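## Task

Retrieve the cardboard box from beneath the workbench and set it inside the steel box. The steel box must rest level on the workbench top with no part overhanging an edge. Neither robot may fall or finish leaning. The result must stay put without any robot supporting it. At the end, open the grippers and move the robots away.

## Robot and tools

Robots. stretch is a Hello Robot Stretch 3. It has a two-wheel base (0.33 x 0.34 m), a lift on a mast and one telescoping arm that reaches out to the robot's RIGHT. To move the gripper forward, you drive the base. rby is a Rainbow RB-Y1 with a two-wheel base (0.66 x 0.58 m), a folding torso (leg and chest), a head and two arms, left and right. Neither base can move sideways.

Frames. Each robot reports in its own base frame: origin on the floor midway between its drive wheels, x forward, y left, z up. Its odometry frame is that base frame as it was at scene start. Only the images, lidar_m, wrist_depth_mm and head_depth_mm show where one robot is relative to the other. stretch's hand_pose is the point where closed fingertips meet. rby's left_hand and right_hand are the midpoint between the pads (fingers along -z, closing along x). rby's chest is a point on the spine.

execute_actions. Arguments: "actions", a list with one action or empty (empty just reports state and images), and "cameras", a list of names from rby_head_camera, rby_left_wrist_camera, rby_right_wrist_camera, stretch_head_camera, stretch_nav_camera, stretch_wrist_camera. Leaving it out, null or ["all"] gives every camera; [] gives none. The action is an object keyed "stretch" and/or "rby"; everything in it starts at once.
- "base": exactly one of {"translate_m": d}, a relative drive in metres from the current spot, positive forward, or {"rotate_rad": a}, a relative turn in place in radians, positive counter-clockwise seen from above. stretch: -1 to 1 m, -3.2 to 3.2 rad. rby: -3 to 3 m, -3.2 to 3.2 rad; a move taking too long at top speed is refused.
- "joints": absolute targets, one number per joint name, metres or radians.
- stretch only: "contact_limits": {"arm_m": effort percent, 1 to 100}; the arm stops once its effort reaches that.
- rby only: "speeds": {"translate_m": 0.05 to 0.4 m/s, "rotate_rad": 0.1 to 1.509 rad/s}; "min_time_s": 0.1 to 8 s, a lower bound on each arm and head motion.
An unknown key or out-of-range value refuses the whole call. A joint, base or robot you leave out may keep pushing toward its previous target.

stretch joints: lift_m 0 to 1.1 (arm height); arm_m 0 to 0.52 (extension); wrist_yaw_rad -1.345 to 4.42 (0 along arm, positive toward front, 3.0 folded over base); wrist_pitch_rad -1.57 to 0.451 (negative tips fingers down); wrist_roll_rad -2.911 to 2.911; gripper_m -0.089 to 0.179 (larger is wider; real gap is smaller than the value); head_pan_rad -3.953 to 1.73 (positive left, -1.57 looks along the arm); head_tilt_rad -1.53 to 0.419 (negative down). The head and nav cameras turn with the head; stretch_wrist_camera rides on the gripper.

rby joints: torso_squat_rad 0 to 1.2 (lowers chest); torso_shift_rad -0.3 to 0.6 (hips forward); torso_pitch_rad -0.2 to 1.4 (bow forward); torso_yaw_rad -1.5 to 1.5 (positive left). Combined torso bounds: squat+shift <= 1.52; squat-shift+pitch <= 1.57; shift+0.5 pitch-0.4 squat <= 0.7; shift+0.3 pitch-0.5 squat <= 0.39. Per arm (left_/right_): shoulder_pitch -2.356 to 2.356 (negative raises forward); shoulder_roll left 0 to 3.141, right -3.141 to 0 (away from body); shoulder_yaw -2.094 to 2.094; elbow -2.617 to 0.01 (negative bends); forearm_roll -3.141 to 3.141; wrist_pitch -1.57 to 1.919; hand_roll -2.705 to 2.705; gripper_m 0 to 0.1 (clear opening). head_pan_rad -0.523 to 0.523, head_tilt_rad -0.35 to 1.57 (positive down). To grip with rby, command at least 0.005 m below the object's width; off_target is then normal. With stretch, send below the width; release by sending at least 0.02 above the touch value.

wait: {"seconds": 0 to 10}; commands nothing new and returns state and images. zoom_image: {"camera": name, "region": [x0, y0, x1, y1]} in pixels of that camera's latest image, top-left origin, at most 504 x 504. finished_scene: {"scene": current scene number}; ends it for good and reports success.

Results. base_status and joint_status: done, off_target (still pushing), contact_stop, time_out, torque_fault, limit_stop_at_<name> (limit_stop_at_own_body: guard stopped before touching), stopped_with_arm, not_followed (rby arm targets withheld; a "joint command not followed" line and a cause line say what to send). After stops the joint drops its target; a stopped stretch arm or lift goes slack. A stop on one rby joint halts its whole group (torso, or one arm). on_its_own lists uncommanded things; "held at" is a target, not a position. joint_positions, motor_effort in percent (peak in brackets; readings are biased and noisy), lidar_m: 12 distances in metres, 30-degree sectors counter-clockwise from straight ahead, at 0.17 m height. wrist_depth_mm and head_depth_mm: 7x7 grids of depth, "-" for none. base_odometry counts wheel turns (slip counts). base_tilt in degrees, biased by a few degrees. The pictures line orders the images. MOTOR HOT warns of rby arm heating; OVER-TEMPERATURE FAULT is a heat stop.

Avoid. Pressing robots together or rby's arms against each other (a base already touching presses hard on any further drive). Hard pushes, drops and slams. stretch tipping: pushes with the gripper above about 0.45 m, driving while gripping something fixed, snagging furniture; back out in small steps, free the gripper, lower lift_m to about 0.2. Fold or unfold stretch's wrist only with lift_m 0.32 to 0.95, wrist_pitch_rad -0.4, roll near 0; keep pitch -0.5 or lower when yaw is below -0.4. Arm stowed (lift under 0.30, arm under 0.03, yaw above 2.54) gives faster driving. rby: the base does not stop on collisions, the bent leg can poke past the front, heavy loads far forward tip it, over 3 kg per arm is too much; after a stop, back off arms first, then torso, in separate actions.

Each tool is called after "Call:" by a JSON object that holds its "name" and its "arguments".

## Session

Call:
{"name": "execute_actions", "arguments": {"actions": []}}

Scene clock: 0.00 s.
stretch.base_odometry: x=+0.000 y=+0.000 heading=+0.000 (m, m, rad; stretch's odometry frame)
stretch.turned_by_wheels: +0.000 (rad since the last result)
stretch.turned_by_imu: +0.000 (rad since the last result)
stretch.base_tilt: forward=+0.5 right=-0.4 (deg)
stretch.lidar_m: 2.58 3.30 3.58 3.13 1.61 1.65 0.80 0.81 1.73 1.52 1.52 1.60
stretch.head_depth_mm: 1654 2417 2684 2660 2628 2051 1938 / 1650 2425 3308 3302 3303 2458 2260 / 1661 2430 - - - 3478 2231 / 1675 2444 - - - 3499 2223 / 1663 2437 - - - 3489 2217 / 1672 2466 - - - 3479 2218 / 1682 2473 - - 3313 3031 2229
stretch.base_status: not commanded
stretch.joint_positions: lift_m=+0.359 arm_m=-0.001 wrist_yaw_rad=+3.025 wrist_pitch_rad=-0.435 wrist_roll_rad=+0.006 gripper_m=+0.037 head_pan_rad=+0.000 head_tilt_rad=+0.012
stretch.joint_status: not commanded
stretch.motor_effort: left_wheel=+0 right_wheel=+0 lift_m=+21 arm_m=+0 wrist_yaw_rad=+1 wrist_pitch_rad=+5 wrist_roll_rad=+0 gripper_m=+0 head_pan_rad=+0 head_tilt_rad=+1 (%)
stretch.hand_pose: x=+0.0045 y=+0.0771 z=+0.3674 quat_wxyz=(+0.193, +0.700, +0.112, +0.678) (m; stretch's base frame)
stretch.wrist_depth_mm: - - - - - - - / - - - - - - - / - - - - 985 964 929 / 858 840 - 799 779 760 754 / 704 693 - 669 660 631 621 / 589 581 - 565 533 549 539 / 517 519 - - 483 480 472
rby.base_odometry: x=+0.000 y=+0.000 heading=+0.000 (m, m, rad; rby's odometry frame)
rby.base_status: not commanded
rby.joint_positions: torso_squat_rad=+0.350 torso_shift_rad=+0.001 torso_pitch_rad=+0.000 torso_yaw_rad=+0.000 left_shoulder_pitch_rad=+0.055 left_shoulder_roll_rad=+0.041 left_shoulder_yaw_rad=-0.009 left_elbow_rad=-0.225 left_forearm_roll_rad=+0.034 left_wrist_pitch_rad=-0.011 left_hand_roll_rad=-0.047 left_gripper_m=+0.100 right_shoulder_pitch_rad=-0.016 right_shoulder_roll_rad=-0.002 right_shoulder_yaw_rad=+0.009 right_elbow_rad=-0.183 right_forearm_roll_rad=+0.013 right_wrist_pitch_rad=+0.007 right_hand_roll_rad=-0.037 right_gripper_m=+0.100 head_pan_rad=+0.000 head_tilt_rad=+0.401
rby.joint_status: not commanded
rby.chest: x=-0.2275 y=-0.0003 z=+1.2475 quat_wxyz=(+1.000, +0.000, +0.000, +0.000) (m; rby's base frame)
rby.left_hand: x=-0.1556 y=+0.2513 z=+0.5667 quat_wxyz=(+0.996, +0.021, -0.092, -0.005) (m; rby's base frame)
rby.right_hand: x=-0.1290 y=-0.2209 z=+0.5685 quat_wxyz=(+0.995, +0.000, -0.095, -0.005) (m; rby's base frame)
pictures: rby_head_camera, rby_left_wrist_camera, rby_right_wrist_camera, stretch_head_camera (sideways: a quarter turn clockwise sets it upright), stretch_nav_camera (sideways: a quarter turn counterclockwise sets it upright), stretch_wrist_camera
camera_calibration (this result's frames):
rby_head_camera: T_world_to_cam=[[-0.0432181, -0.998566, -0.0315861, 0.0398979], [-0.346215, 0.0446258, -0.937093, 1.33918], [0.937159, -0.0295638, -0.347647, 0.636293], [0, 0, 0, 1]] pos_world=[-0.130942, -0.00110979, 1.4774]
rby_left_wrist_camera: T_world_to_cam=[[0.976406, 0.0104128, 0.215694, 0.0227447], [-0.116936, -0.814223, 0.568654, -0.101753], [0.181544, -0.580459, -0.793794, 0.707897], [0, 0, 0, 1]] pos_world=[-0.162621, 0.327819, 0.614881]
rby_right_wrist_camera: T_world_to_cam=[[-0.985821, 0.00230453, -0.167783, -0.0344531], [-0.10588, 0.767171, 0.632643, -0.170158], [0.130177, 0.641438, -0.75605, 0.677289], [0, 0, 0, 1]] pos_world=[-0.140148, -0.30382, 0.613933]
stretch_head_camera: T_world_to_cam=[[0.0549391, -0.00726196, -0.998463, 1.31998], [-0.00542858, 0.999957, -0.00757152, 0.0125119], [0.998475, 0.00583621, 0.0548973, -0.122259], [0, 0, 0, 1]] pos_world=[0.0496218, -0.00221224, 1.32475]
stretch_nav_camera: T_world_to_cam=[[-0.0106558, -0.0291024, 0.99952, -1.25776], [0.00921312, -0.999537, -0.0290047, 0.0870609], [0.999901, 0.00889963, 0.010919, -0.0565164], [0, 0, 0, 1]] pos_world=[0.0423062, 0.0509196, 1.2603]
stretch_wrist_camera: T_world_to_cam=[[0.992654, -0.10879, -0.0529486, 0.0284826], [-0.108289, -0.603653, -0.789858, 0.361189], [0.0539664, 0.78979, -0.610999, 0.329109], [0, 0, 0, 1]] pos_world=[-0.00692137, -0.0387957, 0.487882]
Images, in order (width x height): rby_head_camera 896x504, rby_left_wrist_camera 644x364, rby_right_wrist_camera 644x364, stretch_head_camera 896x504, stretch_nav_camera 672x504, stretch_wrist_camera 644x364.

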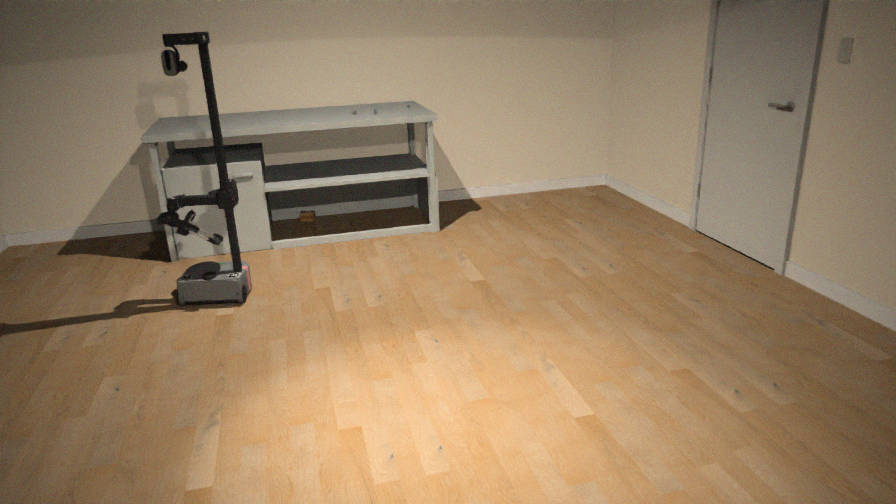

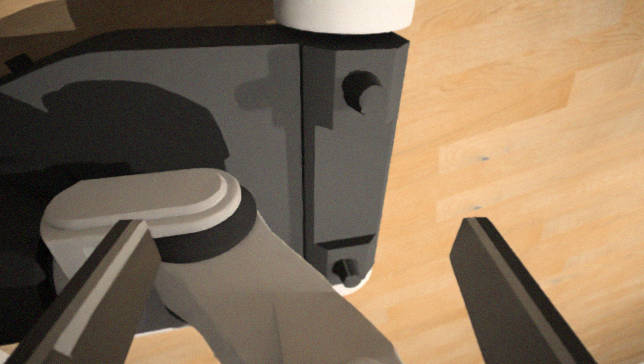

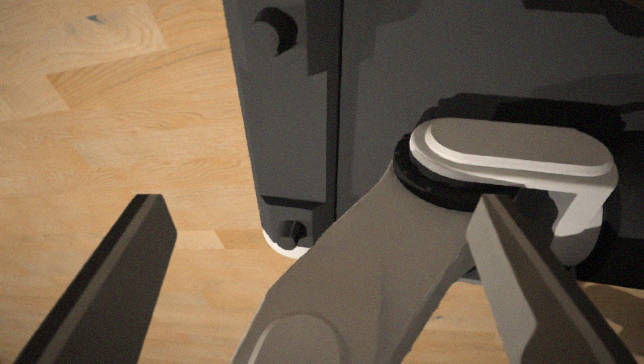

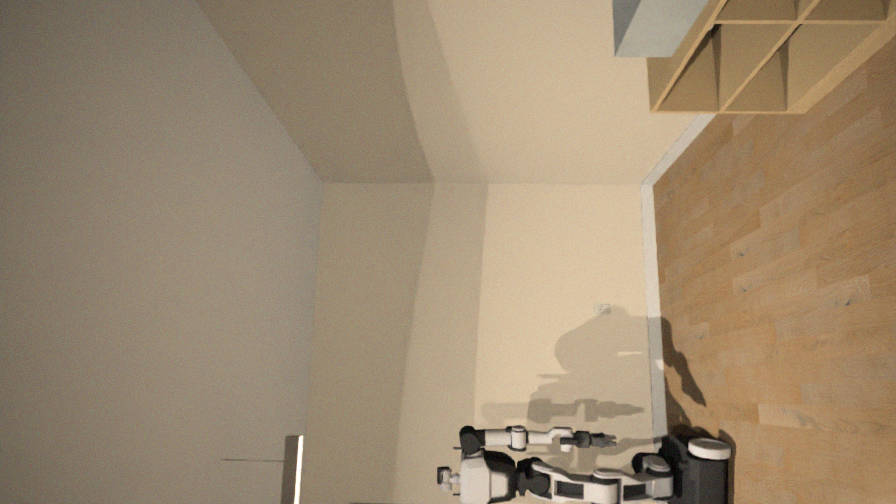

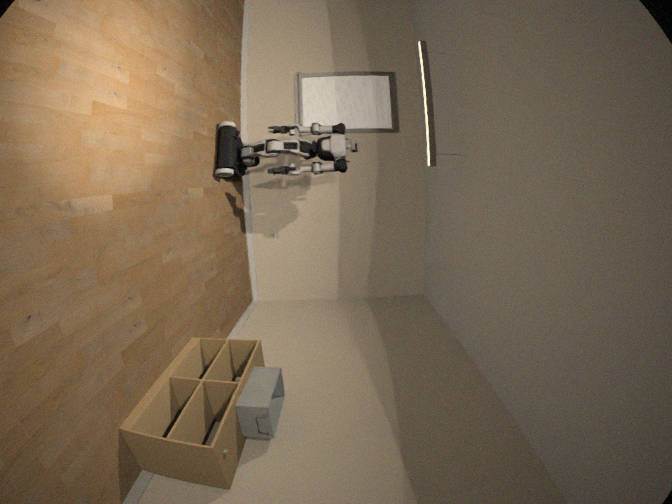

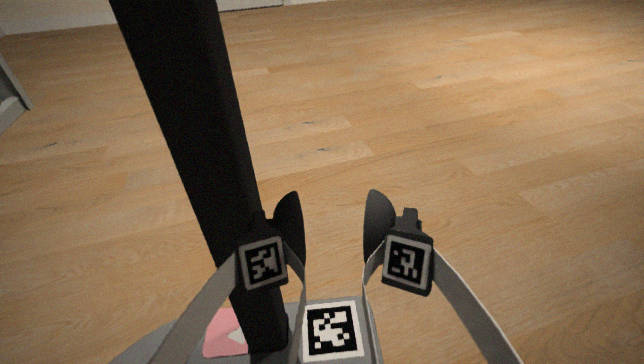

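Call:
{"name": "execute_actions", "arguments": {"actions": [{"stretch":{"joints":{"head_pan_rad":-3.4,"head_tilt_rad":-0.95,"lift_m":0.27}},"rby":{"base":{"rotate_rad":0.75},"joints":{"head_pan_rad":0.3}}}], "cameras": ["rby_head_camera","stretch_head_camera","stretch_nav_camera"]}}

Scene clock: 14.57 s.
stretch.base_odometry: x=+0.000 y=+0.000 heading=+0.000 (m, m, rad; stretch's odometry frame)
stretch.turned_by_wheels: +0.000 (rad since the last result)
stretch.turned_by_imu: -0.002 (rad since the last result)
stretch.base_tilt: forward=+0.5 right=-0.4 (deg)
stretch.lidar_m: 2.59 3.30 3.57 3.13 1.61 1.66 0.81 0.81 1.72 1.52 1.52 1.59
stretch.head_depth_mm: 1130 1497 1789 1626 1391 1267 1073 / 1128 1445 1405 1623 1390 1228 1053 / 1124 953 1324 1579 1389 1253 - / 1125 914 1290 1620 1389 1261 - / 1127 881 1099 1326 1390 1219 - / 1118 851 1040 1191 1375 1217 1117 / 1119 848 989 1104 1336 1216 1084
stretch.base_status: not commanded
stretch.joint_positions: lift_m=+0.270 arm_m=-0.001 wrist_yaw_rad=+3.025 wrist_pitch_rad=-0.436 wrist_roll_rad=+0.006 gripper_m=+0.037 head_pan_rad=-3.393 head_tilt_rad=-0.938
stretch.joint_status: all done
stretch.motor_effort: left_wheel=+0(0) right_wheel=+1(0) lift_m=+17(16) arm_m=+0(1) wrist_yaw_rad=+0(1) wrist_pitch_rad=+5(5) wrist_roll_rad=+0(0) gripper_m=+1(0) head_pan_rad=-4(47) head_tilt_rad=-7(43) (%)
stretch.hand_pose: x=+0.0045 y=+0.0769 z=+0.2788 quat_wxyz=(+0.194, +0.700, +0.112, +0.678) (m; stretch's base frame)
stretch.wrist_depth_mm: - - - - - - - / - - - - - - 992 / 901 872 852 830 810 779 759 / 700 684 - 657 642 620 611 / 569 564 - 555 545 520 509 / 484 507 - - 439 450 439 / - - - - 398 389 380
rby.base_odometry: x=+0.000 y=+0.000 heading=+0.750 (m, m, rad; rby's odometry frame)
rby.base_status: done
rby.joint_positions: torso_squat_rad=+0.350 torso_shift_rad=+0.001 torso_pitch_rad=+0.000 torso_yaw_rad=+0.000 left_shoulder_pitch_rad=+0.055 left_shoulder_roll_rad=+0.041 left_shoulder_yaw_rad=-0.009 left_elbow_rad=-0.225 left_forearm_roll_rad=+0.034 left_wrist_pitch_rad=-0.011 left_hand_roll_rad=-0.047 left_gripper_m=+0.100 right_shoulder_pitch_rad=-0.016 right_shoulder_roll_rad=-0.002 right_shoulder_yaw_rad=+0.009 right_elbow_rad=-0.183 right_forearm_roll_rad=+0.013 right_wrist_pitch_rad=+0.007 right_hand_roll_rad=-0.037 right_gripper_m=+0.100 head_pan_rad=+0.300 head_tilt_rad=+0.401
rby.joint_status: all done
rby.chest: x=-0.2275 y=-0.0003 z=+1.2475 quat_wxyz=(+1.000, +0.000, +0.000, +0.000) (m; rby's base frame)
rby.left_hand: x=-0.1556 y=+0.2513 z=+0.5668 quat_wxyz=(+0.996, +0.021, -0.092, -0.005) (m; rby's base frame)
rby.right_hand: x=-0.1290 y=-0.2209 z=+0.5685 quat_wxyz=(+0.995, +0.001, -0.095, -0.005) (m; rby's base frame)
pictures: rby_head_camera, stretch_head_camera (sideways: a quarter turn clockwise sets it upright), stretch_nav_camera (sideways: a quarter turn counterclockwise sets it upright)
camera_calibration (this result's frames):
rby_head_camera: T_world_to_cam=[[0.25368, -0.966769, -0.0316866, 0.101002], [-0.343929, -0.0595327, -0.937106, 1.33963], [0.904079, 0.248623, -0.347603, 0.629525], [0, 0, 0, 1]] pos_world=[-0.134024, 0.0208834, 1.4774]
stretch_head_camera: T_world_to_cam=[[0.757386, -0.186824, -0.62567, 0.82927], [-0.239761, -0.970832, -0.000346908, 0.00453042], [-0.607356, 0.150274, -0.780088, 0.97411], [0, 0, 0, 1]] pos_world=[-0.0353601, 0.0129423, 1.27874]
stretch_nav_camera: T_world_to_cam=[[-0.774125, 0.228682, 0.590284, -0.719264], [0.266337, 0.963581, -0.0240143, 0.07896], [-0.574278, 0.138624, -0.806839, 1.01718], [0, 0, 0, 1]] pos_world=[0.00631569, -0.0526082, 1.24717]
Images, in order (width x height): rby_head_camera 896x504, stretch_head_camera 896x504, stretch_nav_camera 672x504.

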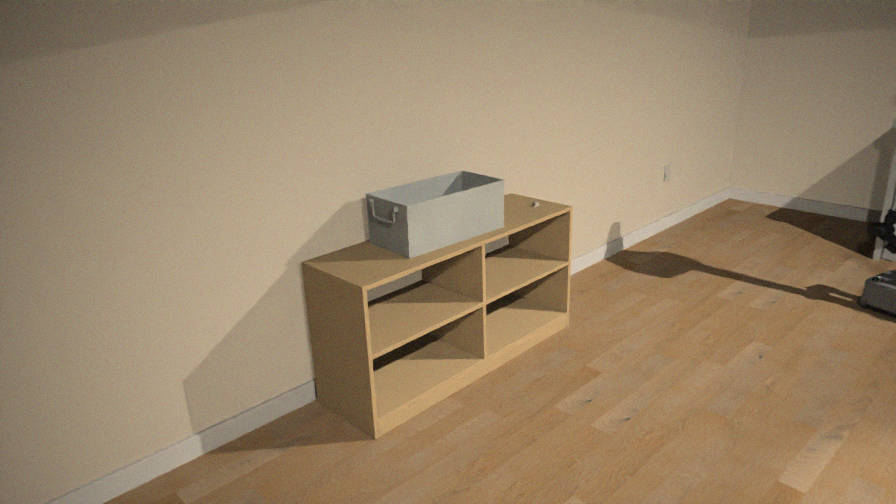

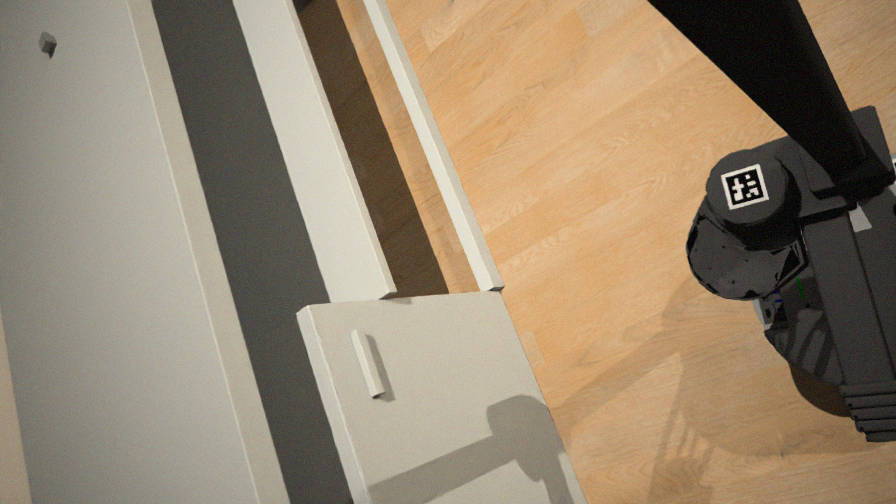

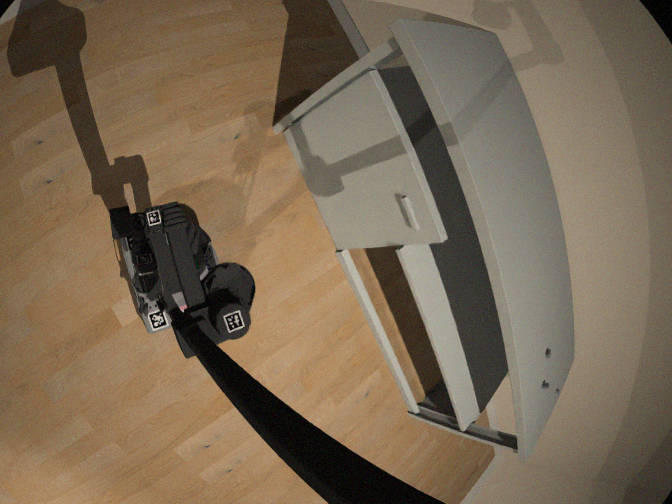

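Call:
{"name": "execute_actions", "arguments": {"actions": [{"stretch":{"base":{"rotate_rad":-0.595}},"rby":{"base":{"rotate_rad":-0.068},"joints":{"head_pan_rad":0}}}], "cameras": []}}

Call:
{"name": "execute_actions", "arguments": {"actions": [{"stretch":{"base":{"translate_m":-0.746},"joints":{"head_pan_rad":-2.3,"head_tilt_rad":-1.1}},"rby":{"base":{"translate_m":1.76},"joints":{"left_gripper_m":0.06,"right_gripper_m":0.06,"torso_pitch_rad":0.6,"torso_squat_rad":0.878,"head_tilt_rad":0.2,"left_shoulder_pitch_rad":-0.571,"left_shoulder_roll_rad":0.858,"left_shoulder_yaw_rad":0.17,"left_elbow_rad":-0.87,"left_forearm_roll_rad":2.452,"left_wrist_pitch_rad":1.592,"left_hand_roll_rad":-1.983,"right_shoulder_pitch_rad":-0.571,"right_shoulder_roll_rad":-0.858,"right_shoulder_yaw_rad":-0.17,"right_elbow_rad":-0.87,"right_forearm_roll_rad":-2.452,"right_wrist_pitch_rad":1.592,"right_hand_roll_rad":1.983}}}], "cameras": ["stretch_head_camera"]}}

Call:
{"name": "execute_actions", "arguments": {"actions": [{"stretch":{"base":{"rotate_rad":-0.78},"joints":{"head_pan_rad":-1.57,"lift_m":0.34}},"rby":{"base":{"rotate_rad":1.048}}}], "cameras": ["stretch_head_camera","rby_head_camera"]}}

Scene clock: 62.63 s.
stretch.base_odometry: x=+0.000 y=+0.000 heading=-0.595 (m, m, rad; stretch's odometry frame)
stretch.turned_by_wheels: -0.595 (rad since the last result)
stretch.turned_by_imu: -0.588 (rad since the last result)
stretch.base_tilt: forward=+0.5 right=-0.4 (deg)
stretch.lidar_m: 1.60 2.58 3.31 3.72 3.13 1.64 1.61 0.81 0.81 1.73 1.53 1.52
stretch.head_depth_mm: 2692 2405 1932 1624 1395 1263 1070 / 2790 2380 1941 1622 1390 1224 1056 / 2894 2392 1929 1622 1390 1254 - / 1572 1889 1909 1614 1391 1268 - / 1234 1648 1872 1612 1389 1219 - / 1120 1586 1402 1586 1388 1215 1120 / 1118 1432 1285 1581 1383 1213 1083
stretch.base_status: done
stretch.joint_positions: lift_m=+0.270 arm_m=-0.001 wrist_yaw_rad=+3.025 wrist_pitch_rad=-0.436 wrist_roll_rad=+0.006 gripper_m=+0.037 head_pan_rad=-3.393 head_tilt_rad=-0.938
stretch.joint_status: not commanded
stretch.motor_effort: left_wheel=+2(7) right_wheel=-1(7) lift_m=+17(17) arm_m=-1(1) wrist_yaw_rad=+0(1) wrist_pitch_rad=+5(5) wrist_roll_rad=+0(0) gripper_m=+0(1) head_pan_rad=-4(4) head_tilt_rad=-7(6) (%)
stretch.hand_pose: x=+0.0045 y=+0.0769 z=+0.2788 quat_wxyz=(+0.194, +0.700, +0.112, +0.678) (m; stretch's base frame)
stretch.wrist_depth_mm: - - - - - - - / - - - - - - - / 908 886 862 824 812 780 757 / 705 682 - 653 651 619 614 / 573 569 - 557 543 514 510 / 487 501 - - 438 446 441 / - - - - 395 390 384
rby.base_odometry: x=+0.000 y=+0.000 heading=+0.682 (m, m, rad; rby's odometry frame)
rby.base_status: done
rby.joint_positions: torso_squat_rad=+0.350 torso_shift_rad=+0.001 torso_pitch_rad=+0.000 torso_yaw_rad=+0.000 left_shoulder_pitch_rad=+0.055 left_shoulder_roll_rad=+0.041 left_shoulder_yaw_rad=-0.009 left_elbow_rad=-0.225 left_forearm_roll_rad=+0.034 left_wrist_pitch_rad=-0.011 left_hand_roll_rad=-0.047 left_gripper_m=+0.100 right_shoulder_pitch_rad=-0.016 right_shoulder_roll_rad=-0.002 right_shoulder_yaw_rad=+0.009 right_elbow_rad=-0.183 right_forearm_roll_rad=+0.013 right_wrist_pitch_rad=+0.007 right_hand_roll_rad=-0.037 right_gripper_m=+0.100 head_pan_rad=+0.000 head_tilt_rad=+0.401
rby.joint_status: all done
rby.chest: x=-0.2275 y=-0.0003 z=+1.2475 quat_wxyz=(+1.000, +0.000, +0.000, +0.000) (m; rby's base frame)
rby.left_hand: x=-0.1556 y=+0.2513 z=+0.5668 quat_wxyz=(+0.996, +0.021, -0.092, -0.005) (m; rby's base frame)
rby.right_hand: x=-0.1290 y=-0.2208 z=+0.5685 quat_wxyz=(+0.995, +0.001, -0.095, -0.005) (m; rby's base frame)
pictures: none
No camera images: the call's "cameras" was empty. Leave "cameras" out to get every camera's image.

Scene clock: 68.53 s.
stretch.base_odometry: x=-0.618 y=+0.418 heading=-0.595 (m, m, rad; stretch's odometry frame)
stretch.turned_by_wheels: +0.000 (rad since the last result)
stretch.turned_by_imu: -0.005 (rad since the last result)
stretch.base_tilt: forward=+0.5 right=-0.4 (deg)
stretch.lidar_m: 2.34 2.22 4.88 3.07 2.58 0.91 1.02 0.95 0.50 0.38 0.56 2.07
stretch.head_depth_mm: 800 674 585 516 883 1183 1053 / 800 676 585 516 886 1198 - / 796 674 583 516 883 - - / 795 673 583 515 881 - - / 794 673 584 515 897 1216 1078 / 795 672 583 514 882 1181 1073 / 794 672 582 514 875 1176 1075
stretch.base_status: done
stretch.joint_positions: lift_m=+0.270 arm_m=-0.001 wrist_yaw_rad=+3.025 wrist_pitch_rad=-0.436 wrist_roll_rad=+0.006 gripper_m=+0.037 head_pan_rad=-2.307 head_tilt_rad=-1.087
stretch.joint_status: all done
stretch.motor_effort: left_wheel=+2(6) right_wheel=-1(7) lift_m=+17(17) arm_m=-1(1) wrist_yaw_rad=+1(0) wrist_pitch_rad=+5(5) wrist_roll_rad=+1(1) gripper_m=+0(0) head_pan_rad=+4(51) head_tilt_rad=-7(23) (%)
stretch.hand_pose: x=+0.0045 y=+0.0769 z=+0.2787 quat_wxyz=(+0.194, +0.700, +0.112, +0.678) (m; stretch's base frame)
stretch.wrist_depth_mm: - - - - - - - / - - - - - - - / 900 879 870 830 799 791 761 / 707 680 - 657 645 621 614 / 578 569 - 553 547 521 507 / 484 499 - - 435 445 438 / - - - - 395 390 384
rby.base_odometry: x=+1.366 y=+1.110 heading=+0.682 (m, m, rad; rby's odometry frame)
rby.base_status: done
rby.joint_positions: torso_squat_rad=+0.878 torso_shift_rad=+0.001 torso_pitch_rad=+0.600 torso_yaw_rad=+0.000 left_shoulder_pitch_rad=-0.571 left_shoulder_roll_rad=+0.858 left_shoulder_yaw_rad=+0.170 left_elbow_rad=-0.870 left_forearm_roll_rad=+2.452 left_wrist_pitch_rad=+1.592 left_hand_roll_rad=-1.983 left_gripper_m=+0.060 right_shoulder_pitch_rad=-0.571 right_shoulder_roll_rad=-0.858 right_shoulder_yaw_rad=-0.170 right_elbow_rad=-0.870 right_forearm_roll_rad=-2.452 right_wrist_pitch_rad=+1.592 right_hand_roll_rad=+1.983 right_gripper_m=+0.060 head_pan_rad=+0.000 head_tilt_rad=+0.200
rby.joint_status: all done
rby.chest: x=-0.0529 y=-0.0002 z=+0.9829 quat_wxyz=(+0.955, +0.000, +0.296, +0.000) (m; rby's base frame)
rby.left_hand: x=+0.3389 y=+0.3266 z=+0.7378 quat_wxyz=(+0.596, -0.380, -0.596, -0.380) (m; rby's base frame)
rby.right_hand: x=+0.3391 y=-0.3267 z=+0.7376 quat_wxyz=(+0.596, +0.380, -0.596, +0.380) (m; rby's base frame)
pictures: stretch_head_camera (sideways: a quarter turn clockwise sets it upright)
camera_calibration (this result's frames):
stretch_head_camera: T_world_to_cam=[[0.574735, 0.64542, -0.503103, 0.670707], [0.747205, -0.664593, 0.00100044, -0.00324412], [-0.333713, -0.376496, -0.864226, 1.08182], [0, 0, 0, 1]] pos_world=[-0.0220369, -0.0277422, 1.27237]
Images, in order (width x height): stretch_head_camera 896x504.

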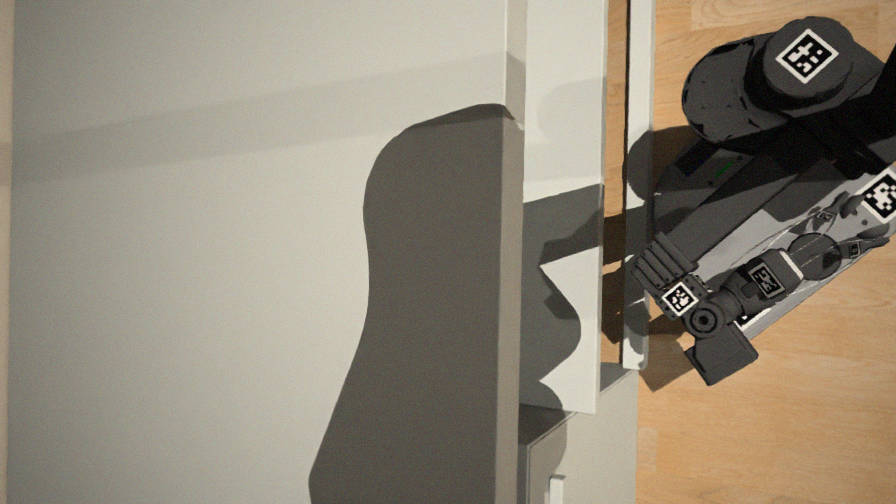

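Scene clock: 71.77 s.
stretch.base_odometry: x=-0.618 y=+0.418 heading=-1.375 (m, m, rad; stretch's odometry frame)
stretch.turned_by_wheels: -0.780 (rad since the last result)
stretch.turned_by_imu: -0.770 (rad since the last result)
stretch.base_tilt: forward=+0.5 right=-0.4 (deg)
stretch.lidar_m: 0.90 2.13 2.17 2.17 3.81 2.69 2.58 0.91 1.00 0.95 0.38 0.41
stretch.head_depth_mm: 800 675 585 517 897 1182 1106 / 801 676 585 516 883 1197 - / 796 674 584 516 883 - - / 796 675 584 516 880 - - / 798 674 583 515 883 1182 1079 / 793 671 582 515 881 1180 1078 / 797 673 582 514 816 1183 1074
stretch.base_status: done
stretch.joint_positions: lift_m=+0.340 arm_m=-0.001 wrist_yaw_rad=+3.025 wrist_pitch_rad=-0.437 wrist_roll_rad=+0.006 gripper_m=+0.037 head_pan_rad=-1.577 head_tilt_rad=-1.087
stretch.joint_status: all done
stretch.motor_effort: left_wheel=+2(7) right_wheel=-1(7) lift_m=+23(23) arm_m=-1(1) wrist_yaw_rad=+0(0) wrist_pitch_rad=+5(5) wrist_roll_rad=+0(0) gripper_m=+0(0) head_pan_rad=+4(50) head_tilt_rad=-7(7) (%)
stretch.hand_pose: x=+0.0045 y=+0.0769 z=+0.3483 quat_wxyz=(+0.194, +0.700, +0.112, +0.678) (m; stretch's base frame)
stretch.wrist_depth_mm: - - - - - - - / - - - - - - - / - - - 982 925 905 904 / 826 803 - 780 742 738 718 / 674 660 - 633 646 613 601 / 573 557 - 558 517 527 516 / 488 503 - - 458 456 448
rby.base_odometry: x=+1.366 y=+1.110 heading=+1.730 (m, m, rad; rby's odometry frame)
rby.base_status: done
rby.joint_positions: torso_squat_rad=+0.878 torso_shift_rad=+0.001 torso_pitch_rad=+0.600 torso_yaw_rad=+0.000 left_shoulder_pitch_rad=-0.571 left_shoulder_roll_rad=+0.858 left_shoulder_yaw_rad=+0.170 left_elbow_rad=-0.870 left_forearm_roll_rad=+2.452 left_wrist_pitch_rad=+1.592 left_hand_roll_rad=-1.983 left_gripper_m=+0.060 right_shoulder_pitch_rad=-0.571 right_shoulder_roll_rad=-0.858 right_shoulder_yaw_rad=-0.170 right_elbow_rad=-0.870 right_forearm_roll_rad=-2.452 right_wrist_pitch_rad=+1.592 right_hand_roll_rad=+1.983 right_gripper_m=+0.060 head_pan_rad=+0.000 head_tilt_rad=+0.200
rby.joint_status: not commanded
rby.chest: x=-0.0529 y=-0.0002 z=+0.9829 quat_wxyz=(+0.955, +0.000, +0.296, +0.000) (m; rby's base frame)
rby.left_hand: x=+0.3389 y=+0.3266 z=+0.7378 quat_wxyz=(+0.596, -0.380, -0.596, -0.380) (m; rby's base frame)
rby.right_hand: x=+0.3391 y=-0.3266 z=+0.7376 quat_wxyz=(+0.596, +0.380, -0.596, +0.380) (m; rby's base frame)
pictures: rby_head_camera, stretch_head_camera (sideways: a quarter turn clockwise sets it upright)
camera_calibration (this result's frames):
rby_head_camera: T_world_to_cam=[[-0.0520079, -0.998569, -0.0124473, 0.021325], [-0.683147, 0.044666, -0.728914, 0.935047], [0.728427, -0.0294059, -0.684492, 0.660824], [0, 0, 0, 1]] pos_world=[0.158521, -0.00103808, 1.13416]
stretch_head_camera: T_world_to_cam=[[-0.00186175, 0.86425, -0.503058, 0.674165], [0.999996, 0.00273677, 0.00100091, -0.00478677], [0.00224179, -0.503054, -0.864252, 1.0798], [0, 0, 0, 1]] pos_world=[0.00362118, -0.0394341, 1.27237]
Images, in order (width x height): rby_head_camera 896x504, stretch_head_camera 896x504.

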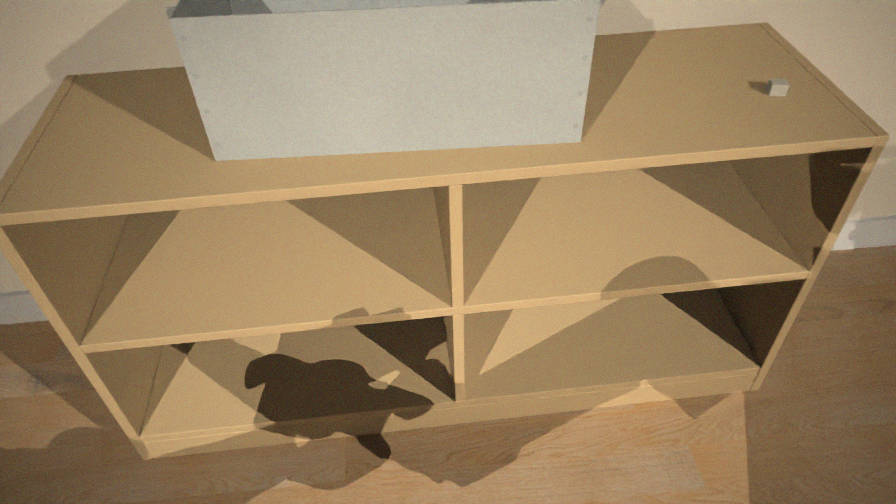

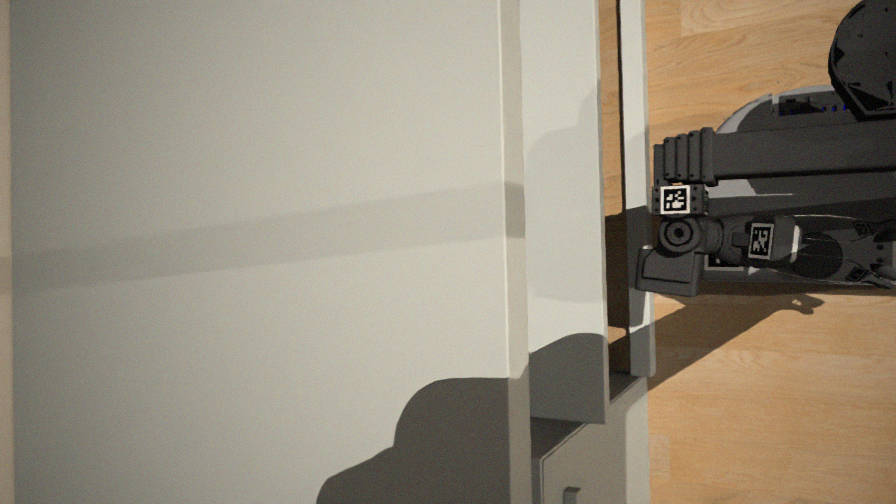

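Call:
{"name": "execute_actions", "arguments": {"actions": [{"stretch":{"joints":{"wrist_yaw_rad":1.5,"wrist_pitch_rad":-0.4}},"rby":{"base":{"rotate_rad":0.055}}}], "cameras": []}}

Call:
{"name": "execute_actions", "arguments": {"actions": [{"stretch":{"joints":{"lift_m":0.128,"wrist_pitch_rad":-0.2}},"rby":{"base":{"translate_m":0.55},"joints":{"head_tilt_rad":0.6}}}], "cameras": ["rby_head_camera","rby_left_wrist_camera","rby_right_wrist_camera"]}}

Call:
{"name": "execute_actions", "arguments": {"actions": [{"stretch":{"joints":{"wrist_yaw_rad":0.0}}}], "cameras": ["stretch_wrist_camera"]}}

Scene clock: 89.20 s.
stretch.base_odometry: x=-0.618 y=+0.418 heading=-1.375 (m, m, rad; stretch's odometry frame)
stretch.turned_by_wheels: +0.000 (rad since the last result)
stretch.turned_by_imu: -0.001 (rad since the last result)
stretch.base_tilt: forward=+0.4 right=-0.4 (deg)
stretch.lidar_m: 0.90 2.13 2.17 2.16 3.82 2.68 2.57 0.90 0.99 0.95 0.38 0.41
stretch.head_depth_mm: 800 675 585 516 898 1185 1109 / 799 674 584 516 885 1191 - / 798 674 585 515 883 - - / 796 674 585 516 883 - - / 798 673 583 516 883 1166 1078 / 796 674 583 514 883 1179 1077 / 793 672 582 515 818 1178 1077
stretch.base_status: not commanded
stretch.joint_positions: lift_m=+0.340 arm_m=-0.001 wrist_yaw_rad=+1.503 wrist_pitch_rad=-0.423 wrist_roll_rad=+0.006 gripper_m=+0.037 head_pan_rad=-1.577 head_tilt_rad=-1.087
stretch.joint_status: all done
stretch.motor_effort: left_wheel=+1(2) right_wheel=-1(1) lift_m=+23(23) arm_m=-1(1) wrist_yaw_rad=-3(3) wrist_pitch_rad=+8(8) wrist_roll_rad=+0(0) gripper_m=+0(0) head_pan_rad=+4(5) head_tilt_rad=-7(7) (%)
stretch.hand_pose: x=+0.2019 y=-0.1589 z=+0.3514 quat_wxyz=(+0.605, +0.582, -0.405, +0.362) (m; stretch's base frame)
stretch.wrist_depth_mm: - - - - 401 219 150 / - - - - 413 223 127 / - - - 954 429 227 123 / 857 817 810 782 438 232 205 / 688 683 658 640 365 244 235 / 577 571 537 541 512 277 278 / 493 489 480 476 446 325 338
rby.base_odometry: x=+1.366 y=+1.110 heading=+1.784 (m, m, rad; rby's odometry frame)
rby.base_status: done
rby.joint_positions: torso_squat_rad=+0.878 torso_shift_rad=+0.001 torso_pitch_rad=+0.600 torso_yaw_rad=+0.000 left_shoulder_pitch_rad=-0.571 left_shoulder_roll_rad=+0.858 left_shoulder_yaw_rad=+0.170 left_elbow_rad=-0.870 left_forearm_roll_rad=+2.452 left_wrist_pitch_rad=+1.592 left_hand_roll_rad=-1.983 left_gripper_m=+0.060 right_shoulder_pitch_rad=-0.571 right_shoulder_roll_rad=-0.858 right_shoulder_yaw_rad=-0.170 right_elbow_rad=-0.870 right_forearm_roll_rad=-2.452 right_wrist_pitch_rad=+1.592 right_hand_roll_rad=+1.983 right_gripper_m=+0.060 head_pan_rad=+0.000 head_tilt_rad=+0.200
rby.joint_status: not commanded
rby.chest: x=-0.0529 y=-0.0002 z=+0.9829 quat_wxyz=(+0.955, +0.000, +0.296, +0.000) (m; rby's base frame)
rby.left_hand: x=+0.3389 y=+0.3266 z=+0.7378 quat_wxyz=(+0.596, -0.380, -0.596, -0.380) (m; rby's base frame)
rby.right_hand: x=+0.3391 y=-0.3266 z=+0.7375 quat_wxyz=(+0.596, +0.380, -0.596, +0.380) (m; rby's base frame)
pictures: none
No camera images: the call's "cameras" was empty. Leave "cameras" out to get every camera's image.

Scene clock: 92.07 s.
stretch.base_odometry: x=-0.618 y=+0.418 heading=-1.375 (m, m, rad; stretch's odometry frame)
stretch.turned_by_wheels: +0.000 (rad since the last result)
stretch.turned_by_imu: -0.001 (rad since the last result)
stretch.base_tilt: forward=+0.5 right=-0.4 (deg)
stretch.lidar_m: 0.90 2.13 2.32 4.87 3.82 2.69 2.58 0.90 0.99 0.95 0.38 0.41
stretch.head_depth_mm: 800 677 586 517 898 1178 1087 / 799 675 584 516 883 1198 - / 799 675 585 516 882 1216 - / 798 674 584 516 883 1198 - / 798 673 583 516 880 1180 1076 / 796 673 584 514 883 1177 1075 / 795 671 582 515 815 1178 1076
stretch.base_status: not commanded
stretch.joint_positions: lift_m=+0.128 arm_m=-0.001 wrist_yaw_rad=+1.503 wrist_pitch_rad=-0.224 wrist_roll_rad=+0.006 gripper_m=+0.037 head_pan_rad=-1.577 head_tilt_rad=-1.087
stretch.joint_status: all done
stretch.motor_effort: left_wheel=+1(2) right_wheel=-1(1) lift_m=+17(23) arm_m=+0(1) wrist_yaw_rad=-3(3) wrist_pitch_rad=+8(9) wrist_roll_rad=+0(0) gripper_m=+0(0) head_pan_rad=+5(5) head_tilt_rad=-7(8) (%)
stretch.hand_pose: x=+0.2225 y=-0.1603 z=+0.1865 quat_wxyz=(+0.566, +0.539, -0.461, +0.420) (m; stretch's base frame)
stretch.wrist_depth_mm: - - - - 396 218 150 / - - - - 407 222 157 / - - - 978 423 224 167 / 702 679 665 657 428 228 179 / 516 506 495 485 353 232 193 / 404 397 380 385 362 235 213 / 334 333 325 321 318 237 235
rby.base_odometry: x=+1.249 y=+1.647 heading=+1.785 (m, m, rad; rby's odometry frame)
rby.base_status: done
rby.joint_positions: torso_squat_rad=+0.878 torso_shift_rad=+0.001 torso_pitch_rad=+0.600 torso_yaw_rad=+0.000 left_shoulder_pitch_rad=-0.571 left_shoulder_roll_rad=+0.858 left_shoulder_yaw_rad=+0.170 left_elbow_rad=-0.870 left_forearm_roll_rad=+2.452 left_wrist_pitch_rad=+1.592 left_hand_roll_rad=-1.983 left_gripper_m=+0.060 right_shoulder_pitch_rad=-0.571 right_shoulder_roll_rad=-0.858 right_shoulder_yaw_rad=-0.170 right_elbow_rad=-0.870 right_forearm_roll_rad=-2.452 right_wrist_pitch_rad=+1.592 right_hand_roll_rad=+1.983 right_gripper_m=+0.060 head_pan_rad=+0.000 head_tilt_rad=+0.600
rby.joint_status: all done
rby.chest: x=-0.0529 y=-0.0002 z=+0.9829 quat_wxyz=(+0.955, +0.000, +0.296, +0.000) (m; rby's base frame)
rby.left_hand: x=+0.3389 y=+0.3267 z=+0.7378 quat_wxyz=(+0.596, -0.380, -0.596, -0.380) (m; rby's base frame)
rby.right_hand: x=+0.3391 y=-0.3266 z=+0.7375 quat_wxyz=(+0.596, +0.380, -0.596, +0.380) (m; rby's base frame)
pictures: rby_head_camera, rby_left_wrist_camera, rby_right_wrist_camera
camera_calibration (this result's frames):
rby_head_camera: T_world_to_cam=[[-0.0525899, -0.998577, 0.00887142, -0.00283771], [-0.913068, 0.0444853, -0.405373, 0.585628], [0.404402, -0.0294188, -0.914108, 0.946937], [0, 0, 0, 1]] pos_world=[0.151626, -0.00102778, 1.10303]
rby_left_wrist_camera: T_world_to_cam=[[0.00901525, 0.0401148, 0.999154, -0.757663], [-0.974791, 0.22312, -0.000162569, 0.291681], [-0.222938, -0.973965, 0.041115, 0.447252], [0, 0, 0, 1]] pos_world=[0.390868, 0.400922, 0.738681]
rby_right_wrist_camera: T_world_to_cam=[[-0.00290008, -0.0222778, -0.999748, 0.727833], [-0.96624, -0.257502, 0.00854091, 0.270912], [-0.257628, 0.966021, -0.0207789, 0.50727], [0, 0, 0, 1]] pos_world=[0.394563, -0.404059, 0.735876]
Images, in order (width x height): rby_head_camera 896x504, rby_left_wrist_camera 644x364, rby_right_wrist_camera 644x364.

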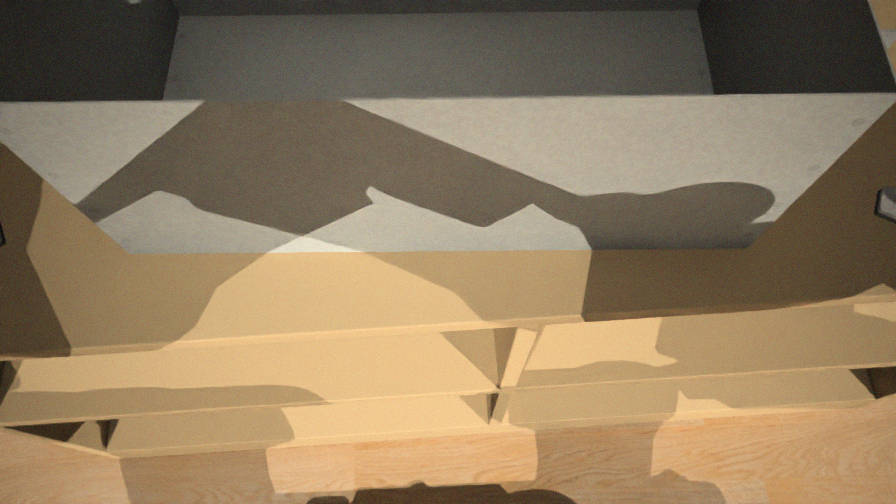

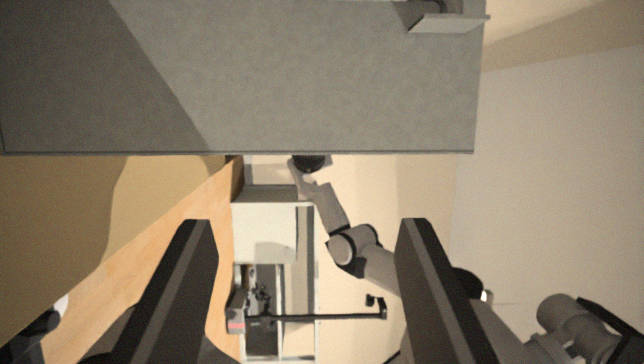

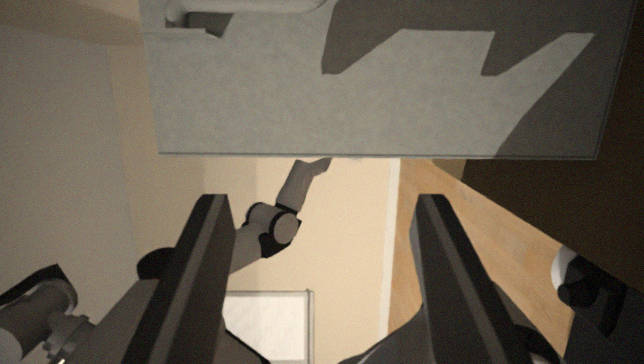

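Scene clock: 93.83 s.
stretch.base_odometry: x=-0.618 y=+0.418 heading=-1.375 (m, m, rad; stretch's odometry frame)
stretch.turned_by_wheels: +0.000 (rad since the last result)
stretch.turned_by_imu: -0.001 (rad since the last result)
stretch.base_tilt: forward=+0.4 right=-0.4 (deg)
stretch.lidar_m: 0.90 2.13 2.32 4.89 3.83 2.68 2.58 0.91 0.99 0.95 0.38 0.41
stretch.head_depth_mm: 801 676 585 517 897 1183 1085 / 797 674 586 516 883 1203 - / 796 674 584 516 882 1214 - / 798 674 585 516 881 - - / 796 674 584 515 882 1179 1080 / 795 673 584 515 881 1176 1080 / 793 673 583 514 813 1181 1075
stretch.base_status: not commanded
stretch.joint_positions: lift_m=+0.128 arm_m=-0.001 wrist_yaw_rad=+0.003 wrist_pitch_rad=-0.224 wrist_roll_rad=+0.006 gripper_m=+0.037 head_pan_rad=-1.577 head_tilt_rad=-1.087
stretch.joint_status: all done
stretch.motor_effort: left_wheel=+2(1) right_wheel=-2(1) lift_m=+17(17) arm_m=-1(1) wrist_yaw_rad=-4(3) wrist_pitch_rad=+8(8) wrist_roll_rad=+0(0) gripper_m=+0(0) head_pan_rad=+5(4) head_tilt_rad=-7(7) (%)
stretch.hand_pose: x=-0.0207 y=-0.3881 z=+0.1865 quat_wxyz=(+0.701, +0.080, -0.704, -0.079) (m; stretch's base frame)
stretch.wrist_depth_mm: 308 444 629 626 629 624 621 / 313 443 659 677 672 667 668 / 308 437 722 706 716 713 712 / 308 431 651 640 628 613 594 / 306 425 503 478 494 463 458 / 303 383 375 383 364 375 367 / 302 333 326 321 316 312 307
rby.base_odometry: x=+1.249 y=+1.647 heading=+1.785 (m, m, rad; rby's odometry frame)
rby.base_status: not commanded
rby.joint_positions: torso_squat_rad=+0.878 torso_shift_rad=+0.001 torso_pitch_rad=+0.600 torso_yaw_rad=+0.000 left_shoulder_pitch_rad=-0.571 left_shoulder_roll_rad=+0.858 left_shoulder_yaw_rad=+0.170 left_elbow_rad=-0.870 left_forearm_roll_rad=+2.452 left_wrist_pitch_rad=+1.592 left_hand_roll_rad=-1.983 left_gripper_m=+0.060 right_shoulder_pitch_rad=-0.571 right_shoulder_roll_rad=-0.858 right_shoulder_yaw_rad=-0.170 right_elbow_rad=-0.870 right_forearm_roll_rad=-2.452 right_wrist_pitch_rad=+1.592 right_hand_roll_rad=+1.983 right_gripper_m=+0.060 head_pan_rad=+0.000 head_tilt_rad=+0.600
rby.joint_status: not commanded
rby.chest: x=-0.0529 y=-0.0002 z=+0.9829 quat_wxyz=(+0.955, +0.000, +0.296, +0.000) (m; rby's base frame)
rby.left_hand: x=+0.3389 y=+0.3267 z=+0.7378 quat_wxyz=(+0.596, -0.380, -0.596, -0.380) (m; rby's base frame)
rby.right_hand: x=+0.3391 y=-0.3266 z=+0.7375 quat_wxyz=(+0.596, +0.380, -0.596, +0.380) (m; rby's base frame)
pictures: stretch_wrist_camera
camera_calibration (this result's frames):
stretch_wrist_camera: T_world_to_cam=[[-0.998509, -0.0211851, -0.050302, -0.0144242], [0.0361778, 0.433184, -0.900579, 0.360742], [0.0408688, -0.901057, -0.431772, -0.102644], [0, 0, 0, 1]] pos_world=[-0.0232586, -0.249061, 0.279833]
Images, in order (width x height): stretch_wrist_camera 644x364.

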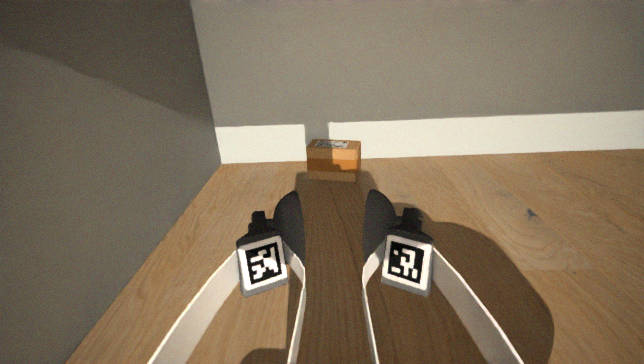

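Call:
{"name": "execute_actions", "arguments": {"actions": [{"rby":{"base":{"translate_m":0.165}},"stretch":{"joints":{"gripper_m":0.175,"arm_m":0.38}}}]}}

Scene clock: 124.60 s.
stretch.base_odometry: x=-0.618 y=+0.418 heading=-1.375 (m, m, rad; stretch's odometry frame)
stretch.turned_by_wheels: +0.000 (rad since the last result)
stretch.turned_by_imu: -0.002 (rad since the last result)
stretch.base_tilt: forward=+0.5 right=-0.4 (deg)
stretch.lidar_m: 0.90 2.13 2.35 4.88 3.81 2.70 2.58 0.91 0.99 0.95 0.38 0.40
stretch.head_depth_mm: 799 673 586 516 897 1182 1088 / 797 674 585 516 882 1199 - / 796 673 583 516 884 - - / 799 674 585 516 881 1194 - / 796 673 584 515 882 1181 1076 / 794 674 583 514 882 1180 1076 / 796 671 583 515 816 1180 1075
stretch.base_status: not commanded
stretch.joint_positions: lift_m=+0.128 arm_m=+0.380 wrist_yaw_rad=+0.002 wrist_pitch_rad=-0.223 wrist_roll_rad=+0.006 gripper_m=+0.175 head_pan_rad=-1.577 head_tilt_rad=-1.087
stretch.joint_status: all done
stretch.motor_effort: left_wheel=+1(2) right_wheel=-1(1) lift_m=+17(17) arm_m=+3(5) wrist_yaw_rad=-2(3) wrist_pitch_rad=+8(8) wrist_roll_rad=+0(0) gripper_m=+1(86) head_pan_rad=+4(4) head_tilt_rad=-7(7) (%)
stretch.hand_pose: x=-0.0211 y=-0.7693 z=+0.1867 quat_wxyz=(+0.701, +0.079, -0.705, -0.079) (m; stretch's base frame)
stretch.wrist_depth_mm: 287 286 286 285 283 282 281 / 301 306 307 304 303 301 298 / 313 328 325 327 325 324 320 / 316 354 354 351 351 346 347 / 305 377 382 382 376 379 371 / 291 380 390 289 376 371 - / 316 329 326 295 312 312 306
rby.base_odometry: x=+1.214 y=+1.808 heading=+1.785 (m, m, rad; rby's odometry frame)
rby.base_status: done
rby.joint_positions: torso_squat_rad=+0.878 torso_shift_rad=+0.001 torso_pitch_rad=+0.600 torso_yaw_rad=+0.000 left_shoulder_pitch_rad=-0.571 left_shoulder_roll_rad=+0.858 left_shoulder_yaw_rad=+0.170 left_elbow_rad=-0.870 left_forearm_roll_rad=+2.452 left_wrist_pitch_rad=+1.592 left_hand_roll_rad=-1.983 left_gripper_m=+0.060 right_shoulder_pitch_rad=-0.571 right_shoulder_roll_rad=-0.858 right_shoulder_yaw_rad=-0.170 right_elbow_rad=-0.870 right_forearm_roll_rad=-2.452 right_wrist_pitch_rad=+1.592 right_hand_roll_rad=+1.983 right_gripper_m=+0.060 head_pan_rad=+0.000 head_tilt_rad=+0.600
rby.joint_status: not commanded
rby.chest: x=-0.0529 y=-0.0002 z=+0.9829 quat_wxyz=(+0.955, +0.000, +0.296, +0.000) (m; rby's base frame)
rby.left_hand: x=+0.3389 y=+0.3267 z=+0.7378 quat_wxyz=(+0.596, -0.380, -0.596, -0.380) (m; rby's base frame)
rby.right_hand: x=+0.3391 y=-0.3266 z=+0.7375 quat_wxyz=(+0.596, +0.380, -0.596, +0.380) (m; rby's base frame)
pictures: rby_head_camera, rby_left_wrist_camera, rby_right_wrist_camera, stretch_head_camera (sideways: a quarter turn clockwise sets it upright), stretch_nav_camera (sideways: a quarter turn counterclockwise sets it upright), stretch_wrist_camera
camera_calibration (this result's frames):
rby_head_camera: T_world_to_cam=[[-0.0525898, -0.998577, 0.00887194, -0.0028382], [-0.913073, 0.0444853, -0.405364, 0.585617], [0.404392, -0.0294187, -0.914112, 0.94694], [0, 0, 0, 1]] pos_world=[0.151627, -0.00102775, 1.10302]
rby_left_wrist_camera: T_world_to_cam=[[0.00901932, 0.040117, 0.999154, -0.757662], [-0.97479, 0.223123, -0.00015923, 0.291676], [-0.222941, -0.973964, 0.0411181, 0.44725], [0, 0, 0, 1]] pos_world=[0.390867, 0.400921, 0.738677]
rby_right_wrist_camera: T_world_to_cam=[[-0.00288447, -0.0222868, -0.999747, 0.72783], [-0.966237, -0.257512, 0.00852835, 0.270922], [-0.257637, 0.966018, -0.0207915, 0.507283], [0, 0, 0, 1]] pos_world=[0.394569, -0.404058, 0.735883]
stretch_head_camera: T_world_to_cam=[[-0.00186237, 0.86425, -0.503058, 0.674165], [0.999996, 0.00273749, 0.00100091, -0.00478677], [0.00224215, -0.503054, -0.864252, 1.0798], [0, 0, 0, 1]] pos_world=[0.00362121, -0.0394341, 1.27237]
stretch_nav_camera: T_world_to_cam=[[-0.0346529, -0.885097, 0.464115, -0.559415], [-0.999384, 0.0281118, -0.0210075, 0.0827621], [0.0055466, -0.464557, -0.885526, 1.11592], [0, 0, 0, 1]] pos_world=[0.0571362, 0.0209479, 1.24955]
stretch_wrist_camera: T_world_to_cam=[[-0.998538, -0.0198559, -0.050284, -0.0218053], [0.0367774, 0.432242, -0.901007, 0.525451], [0.0396252, -0.901539, -0.43088, -0.446531], [0, 0, 0, 1]] pos_world=[-0.0234042, -0.63012, 0.279937]
Images, in order (width x height): rby_head_camera 896x504, rby_left_wrist_camera 644x364, rby_right_wrist_camera 644x364, stretch_head_camera 896x504, stretch_nav_camera 672x504, stretch_wrist_camera 644x364.

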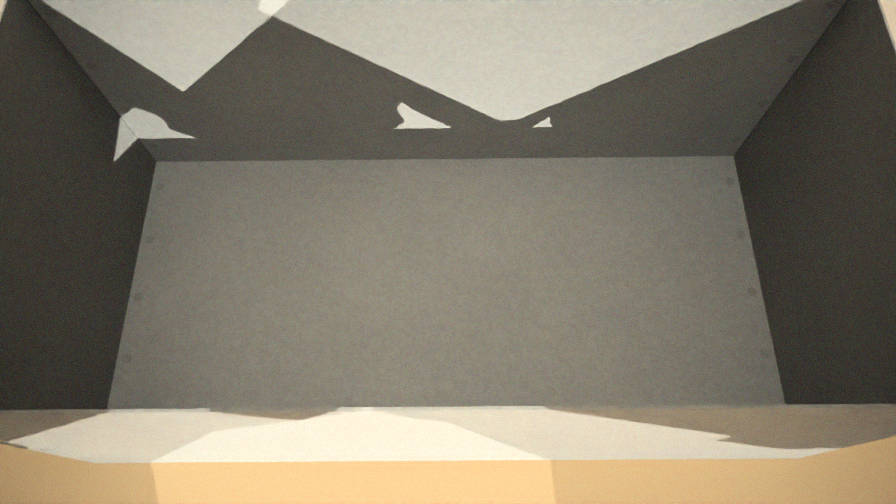

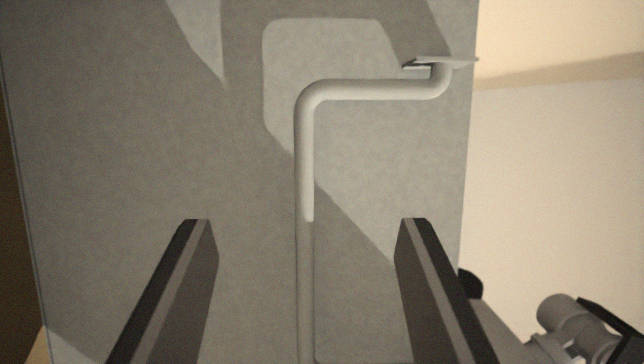

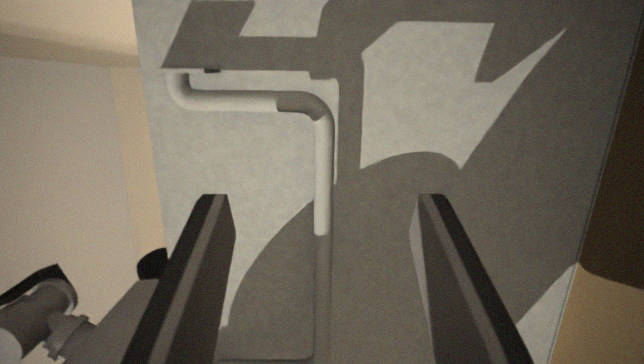

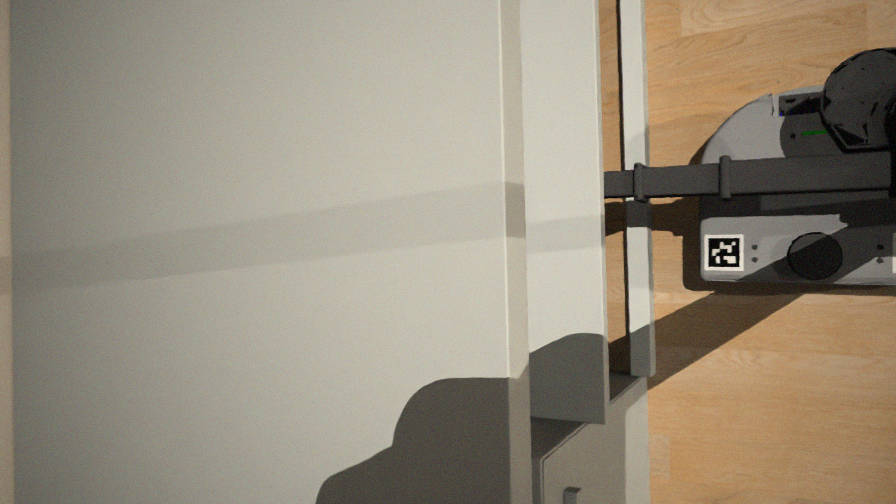

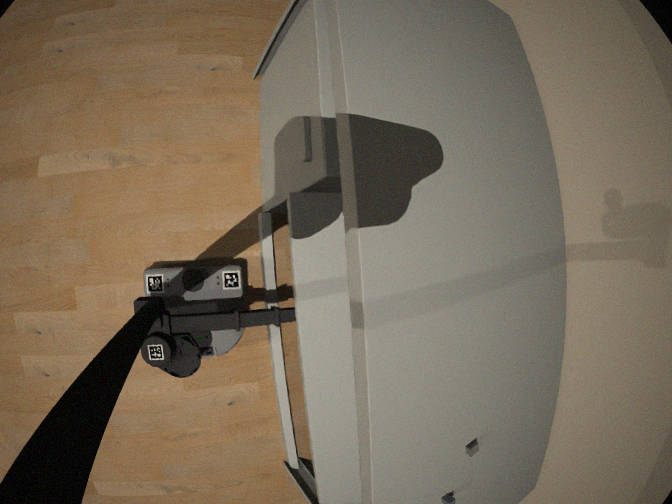

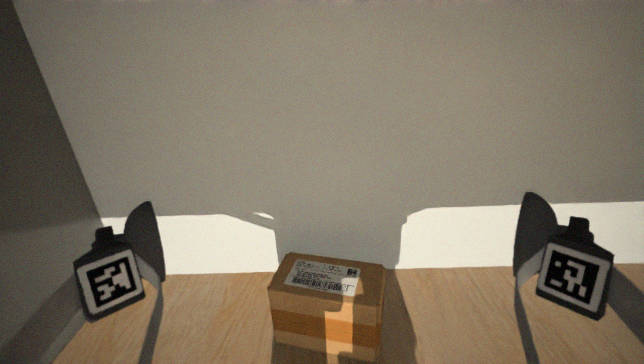

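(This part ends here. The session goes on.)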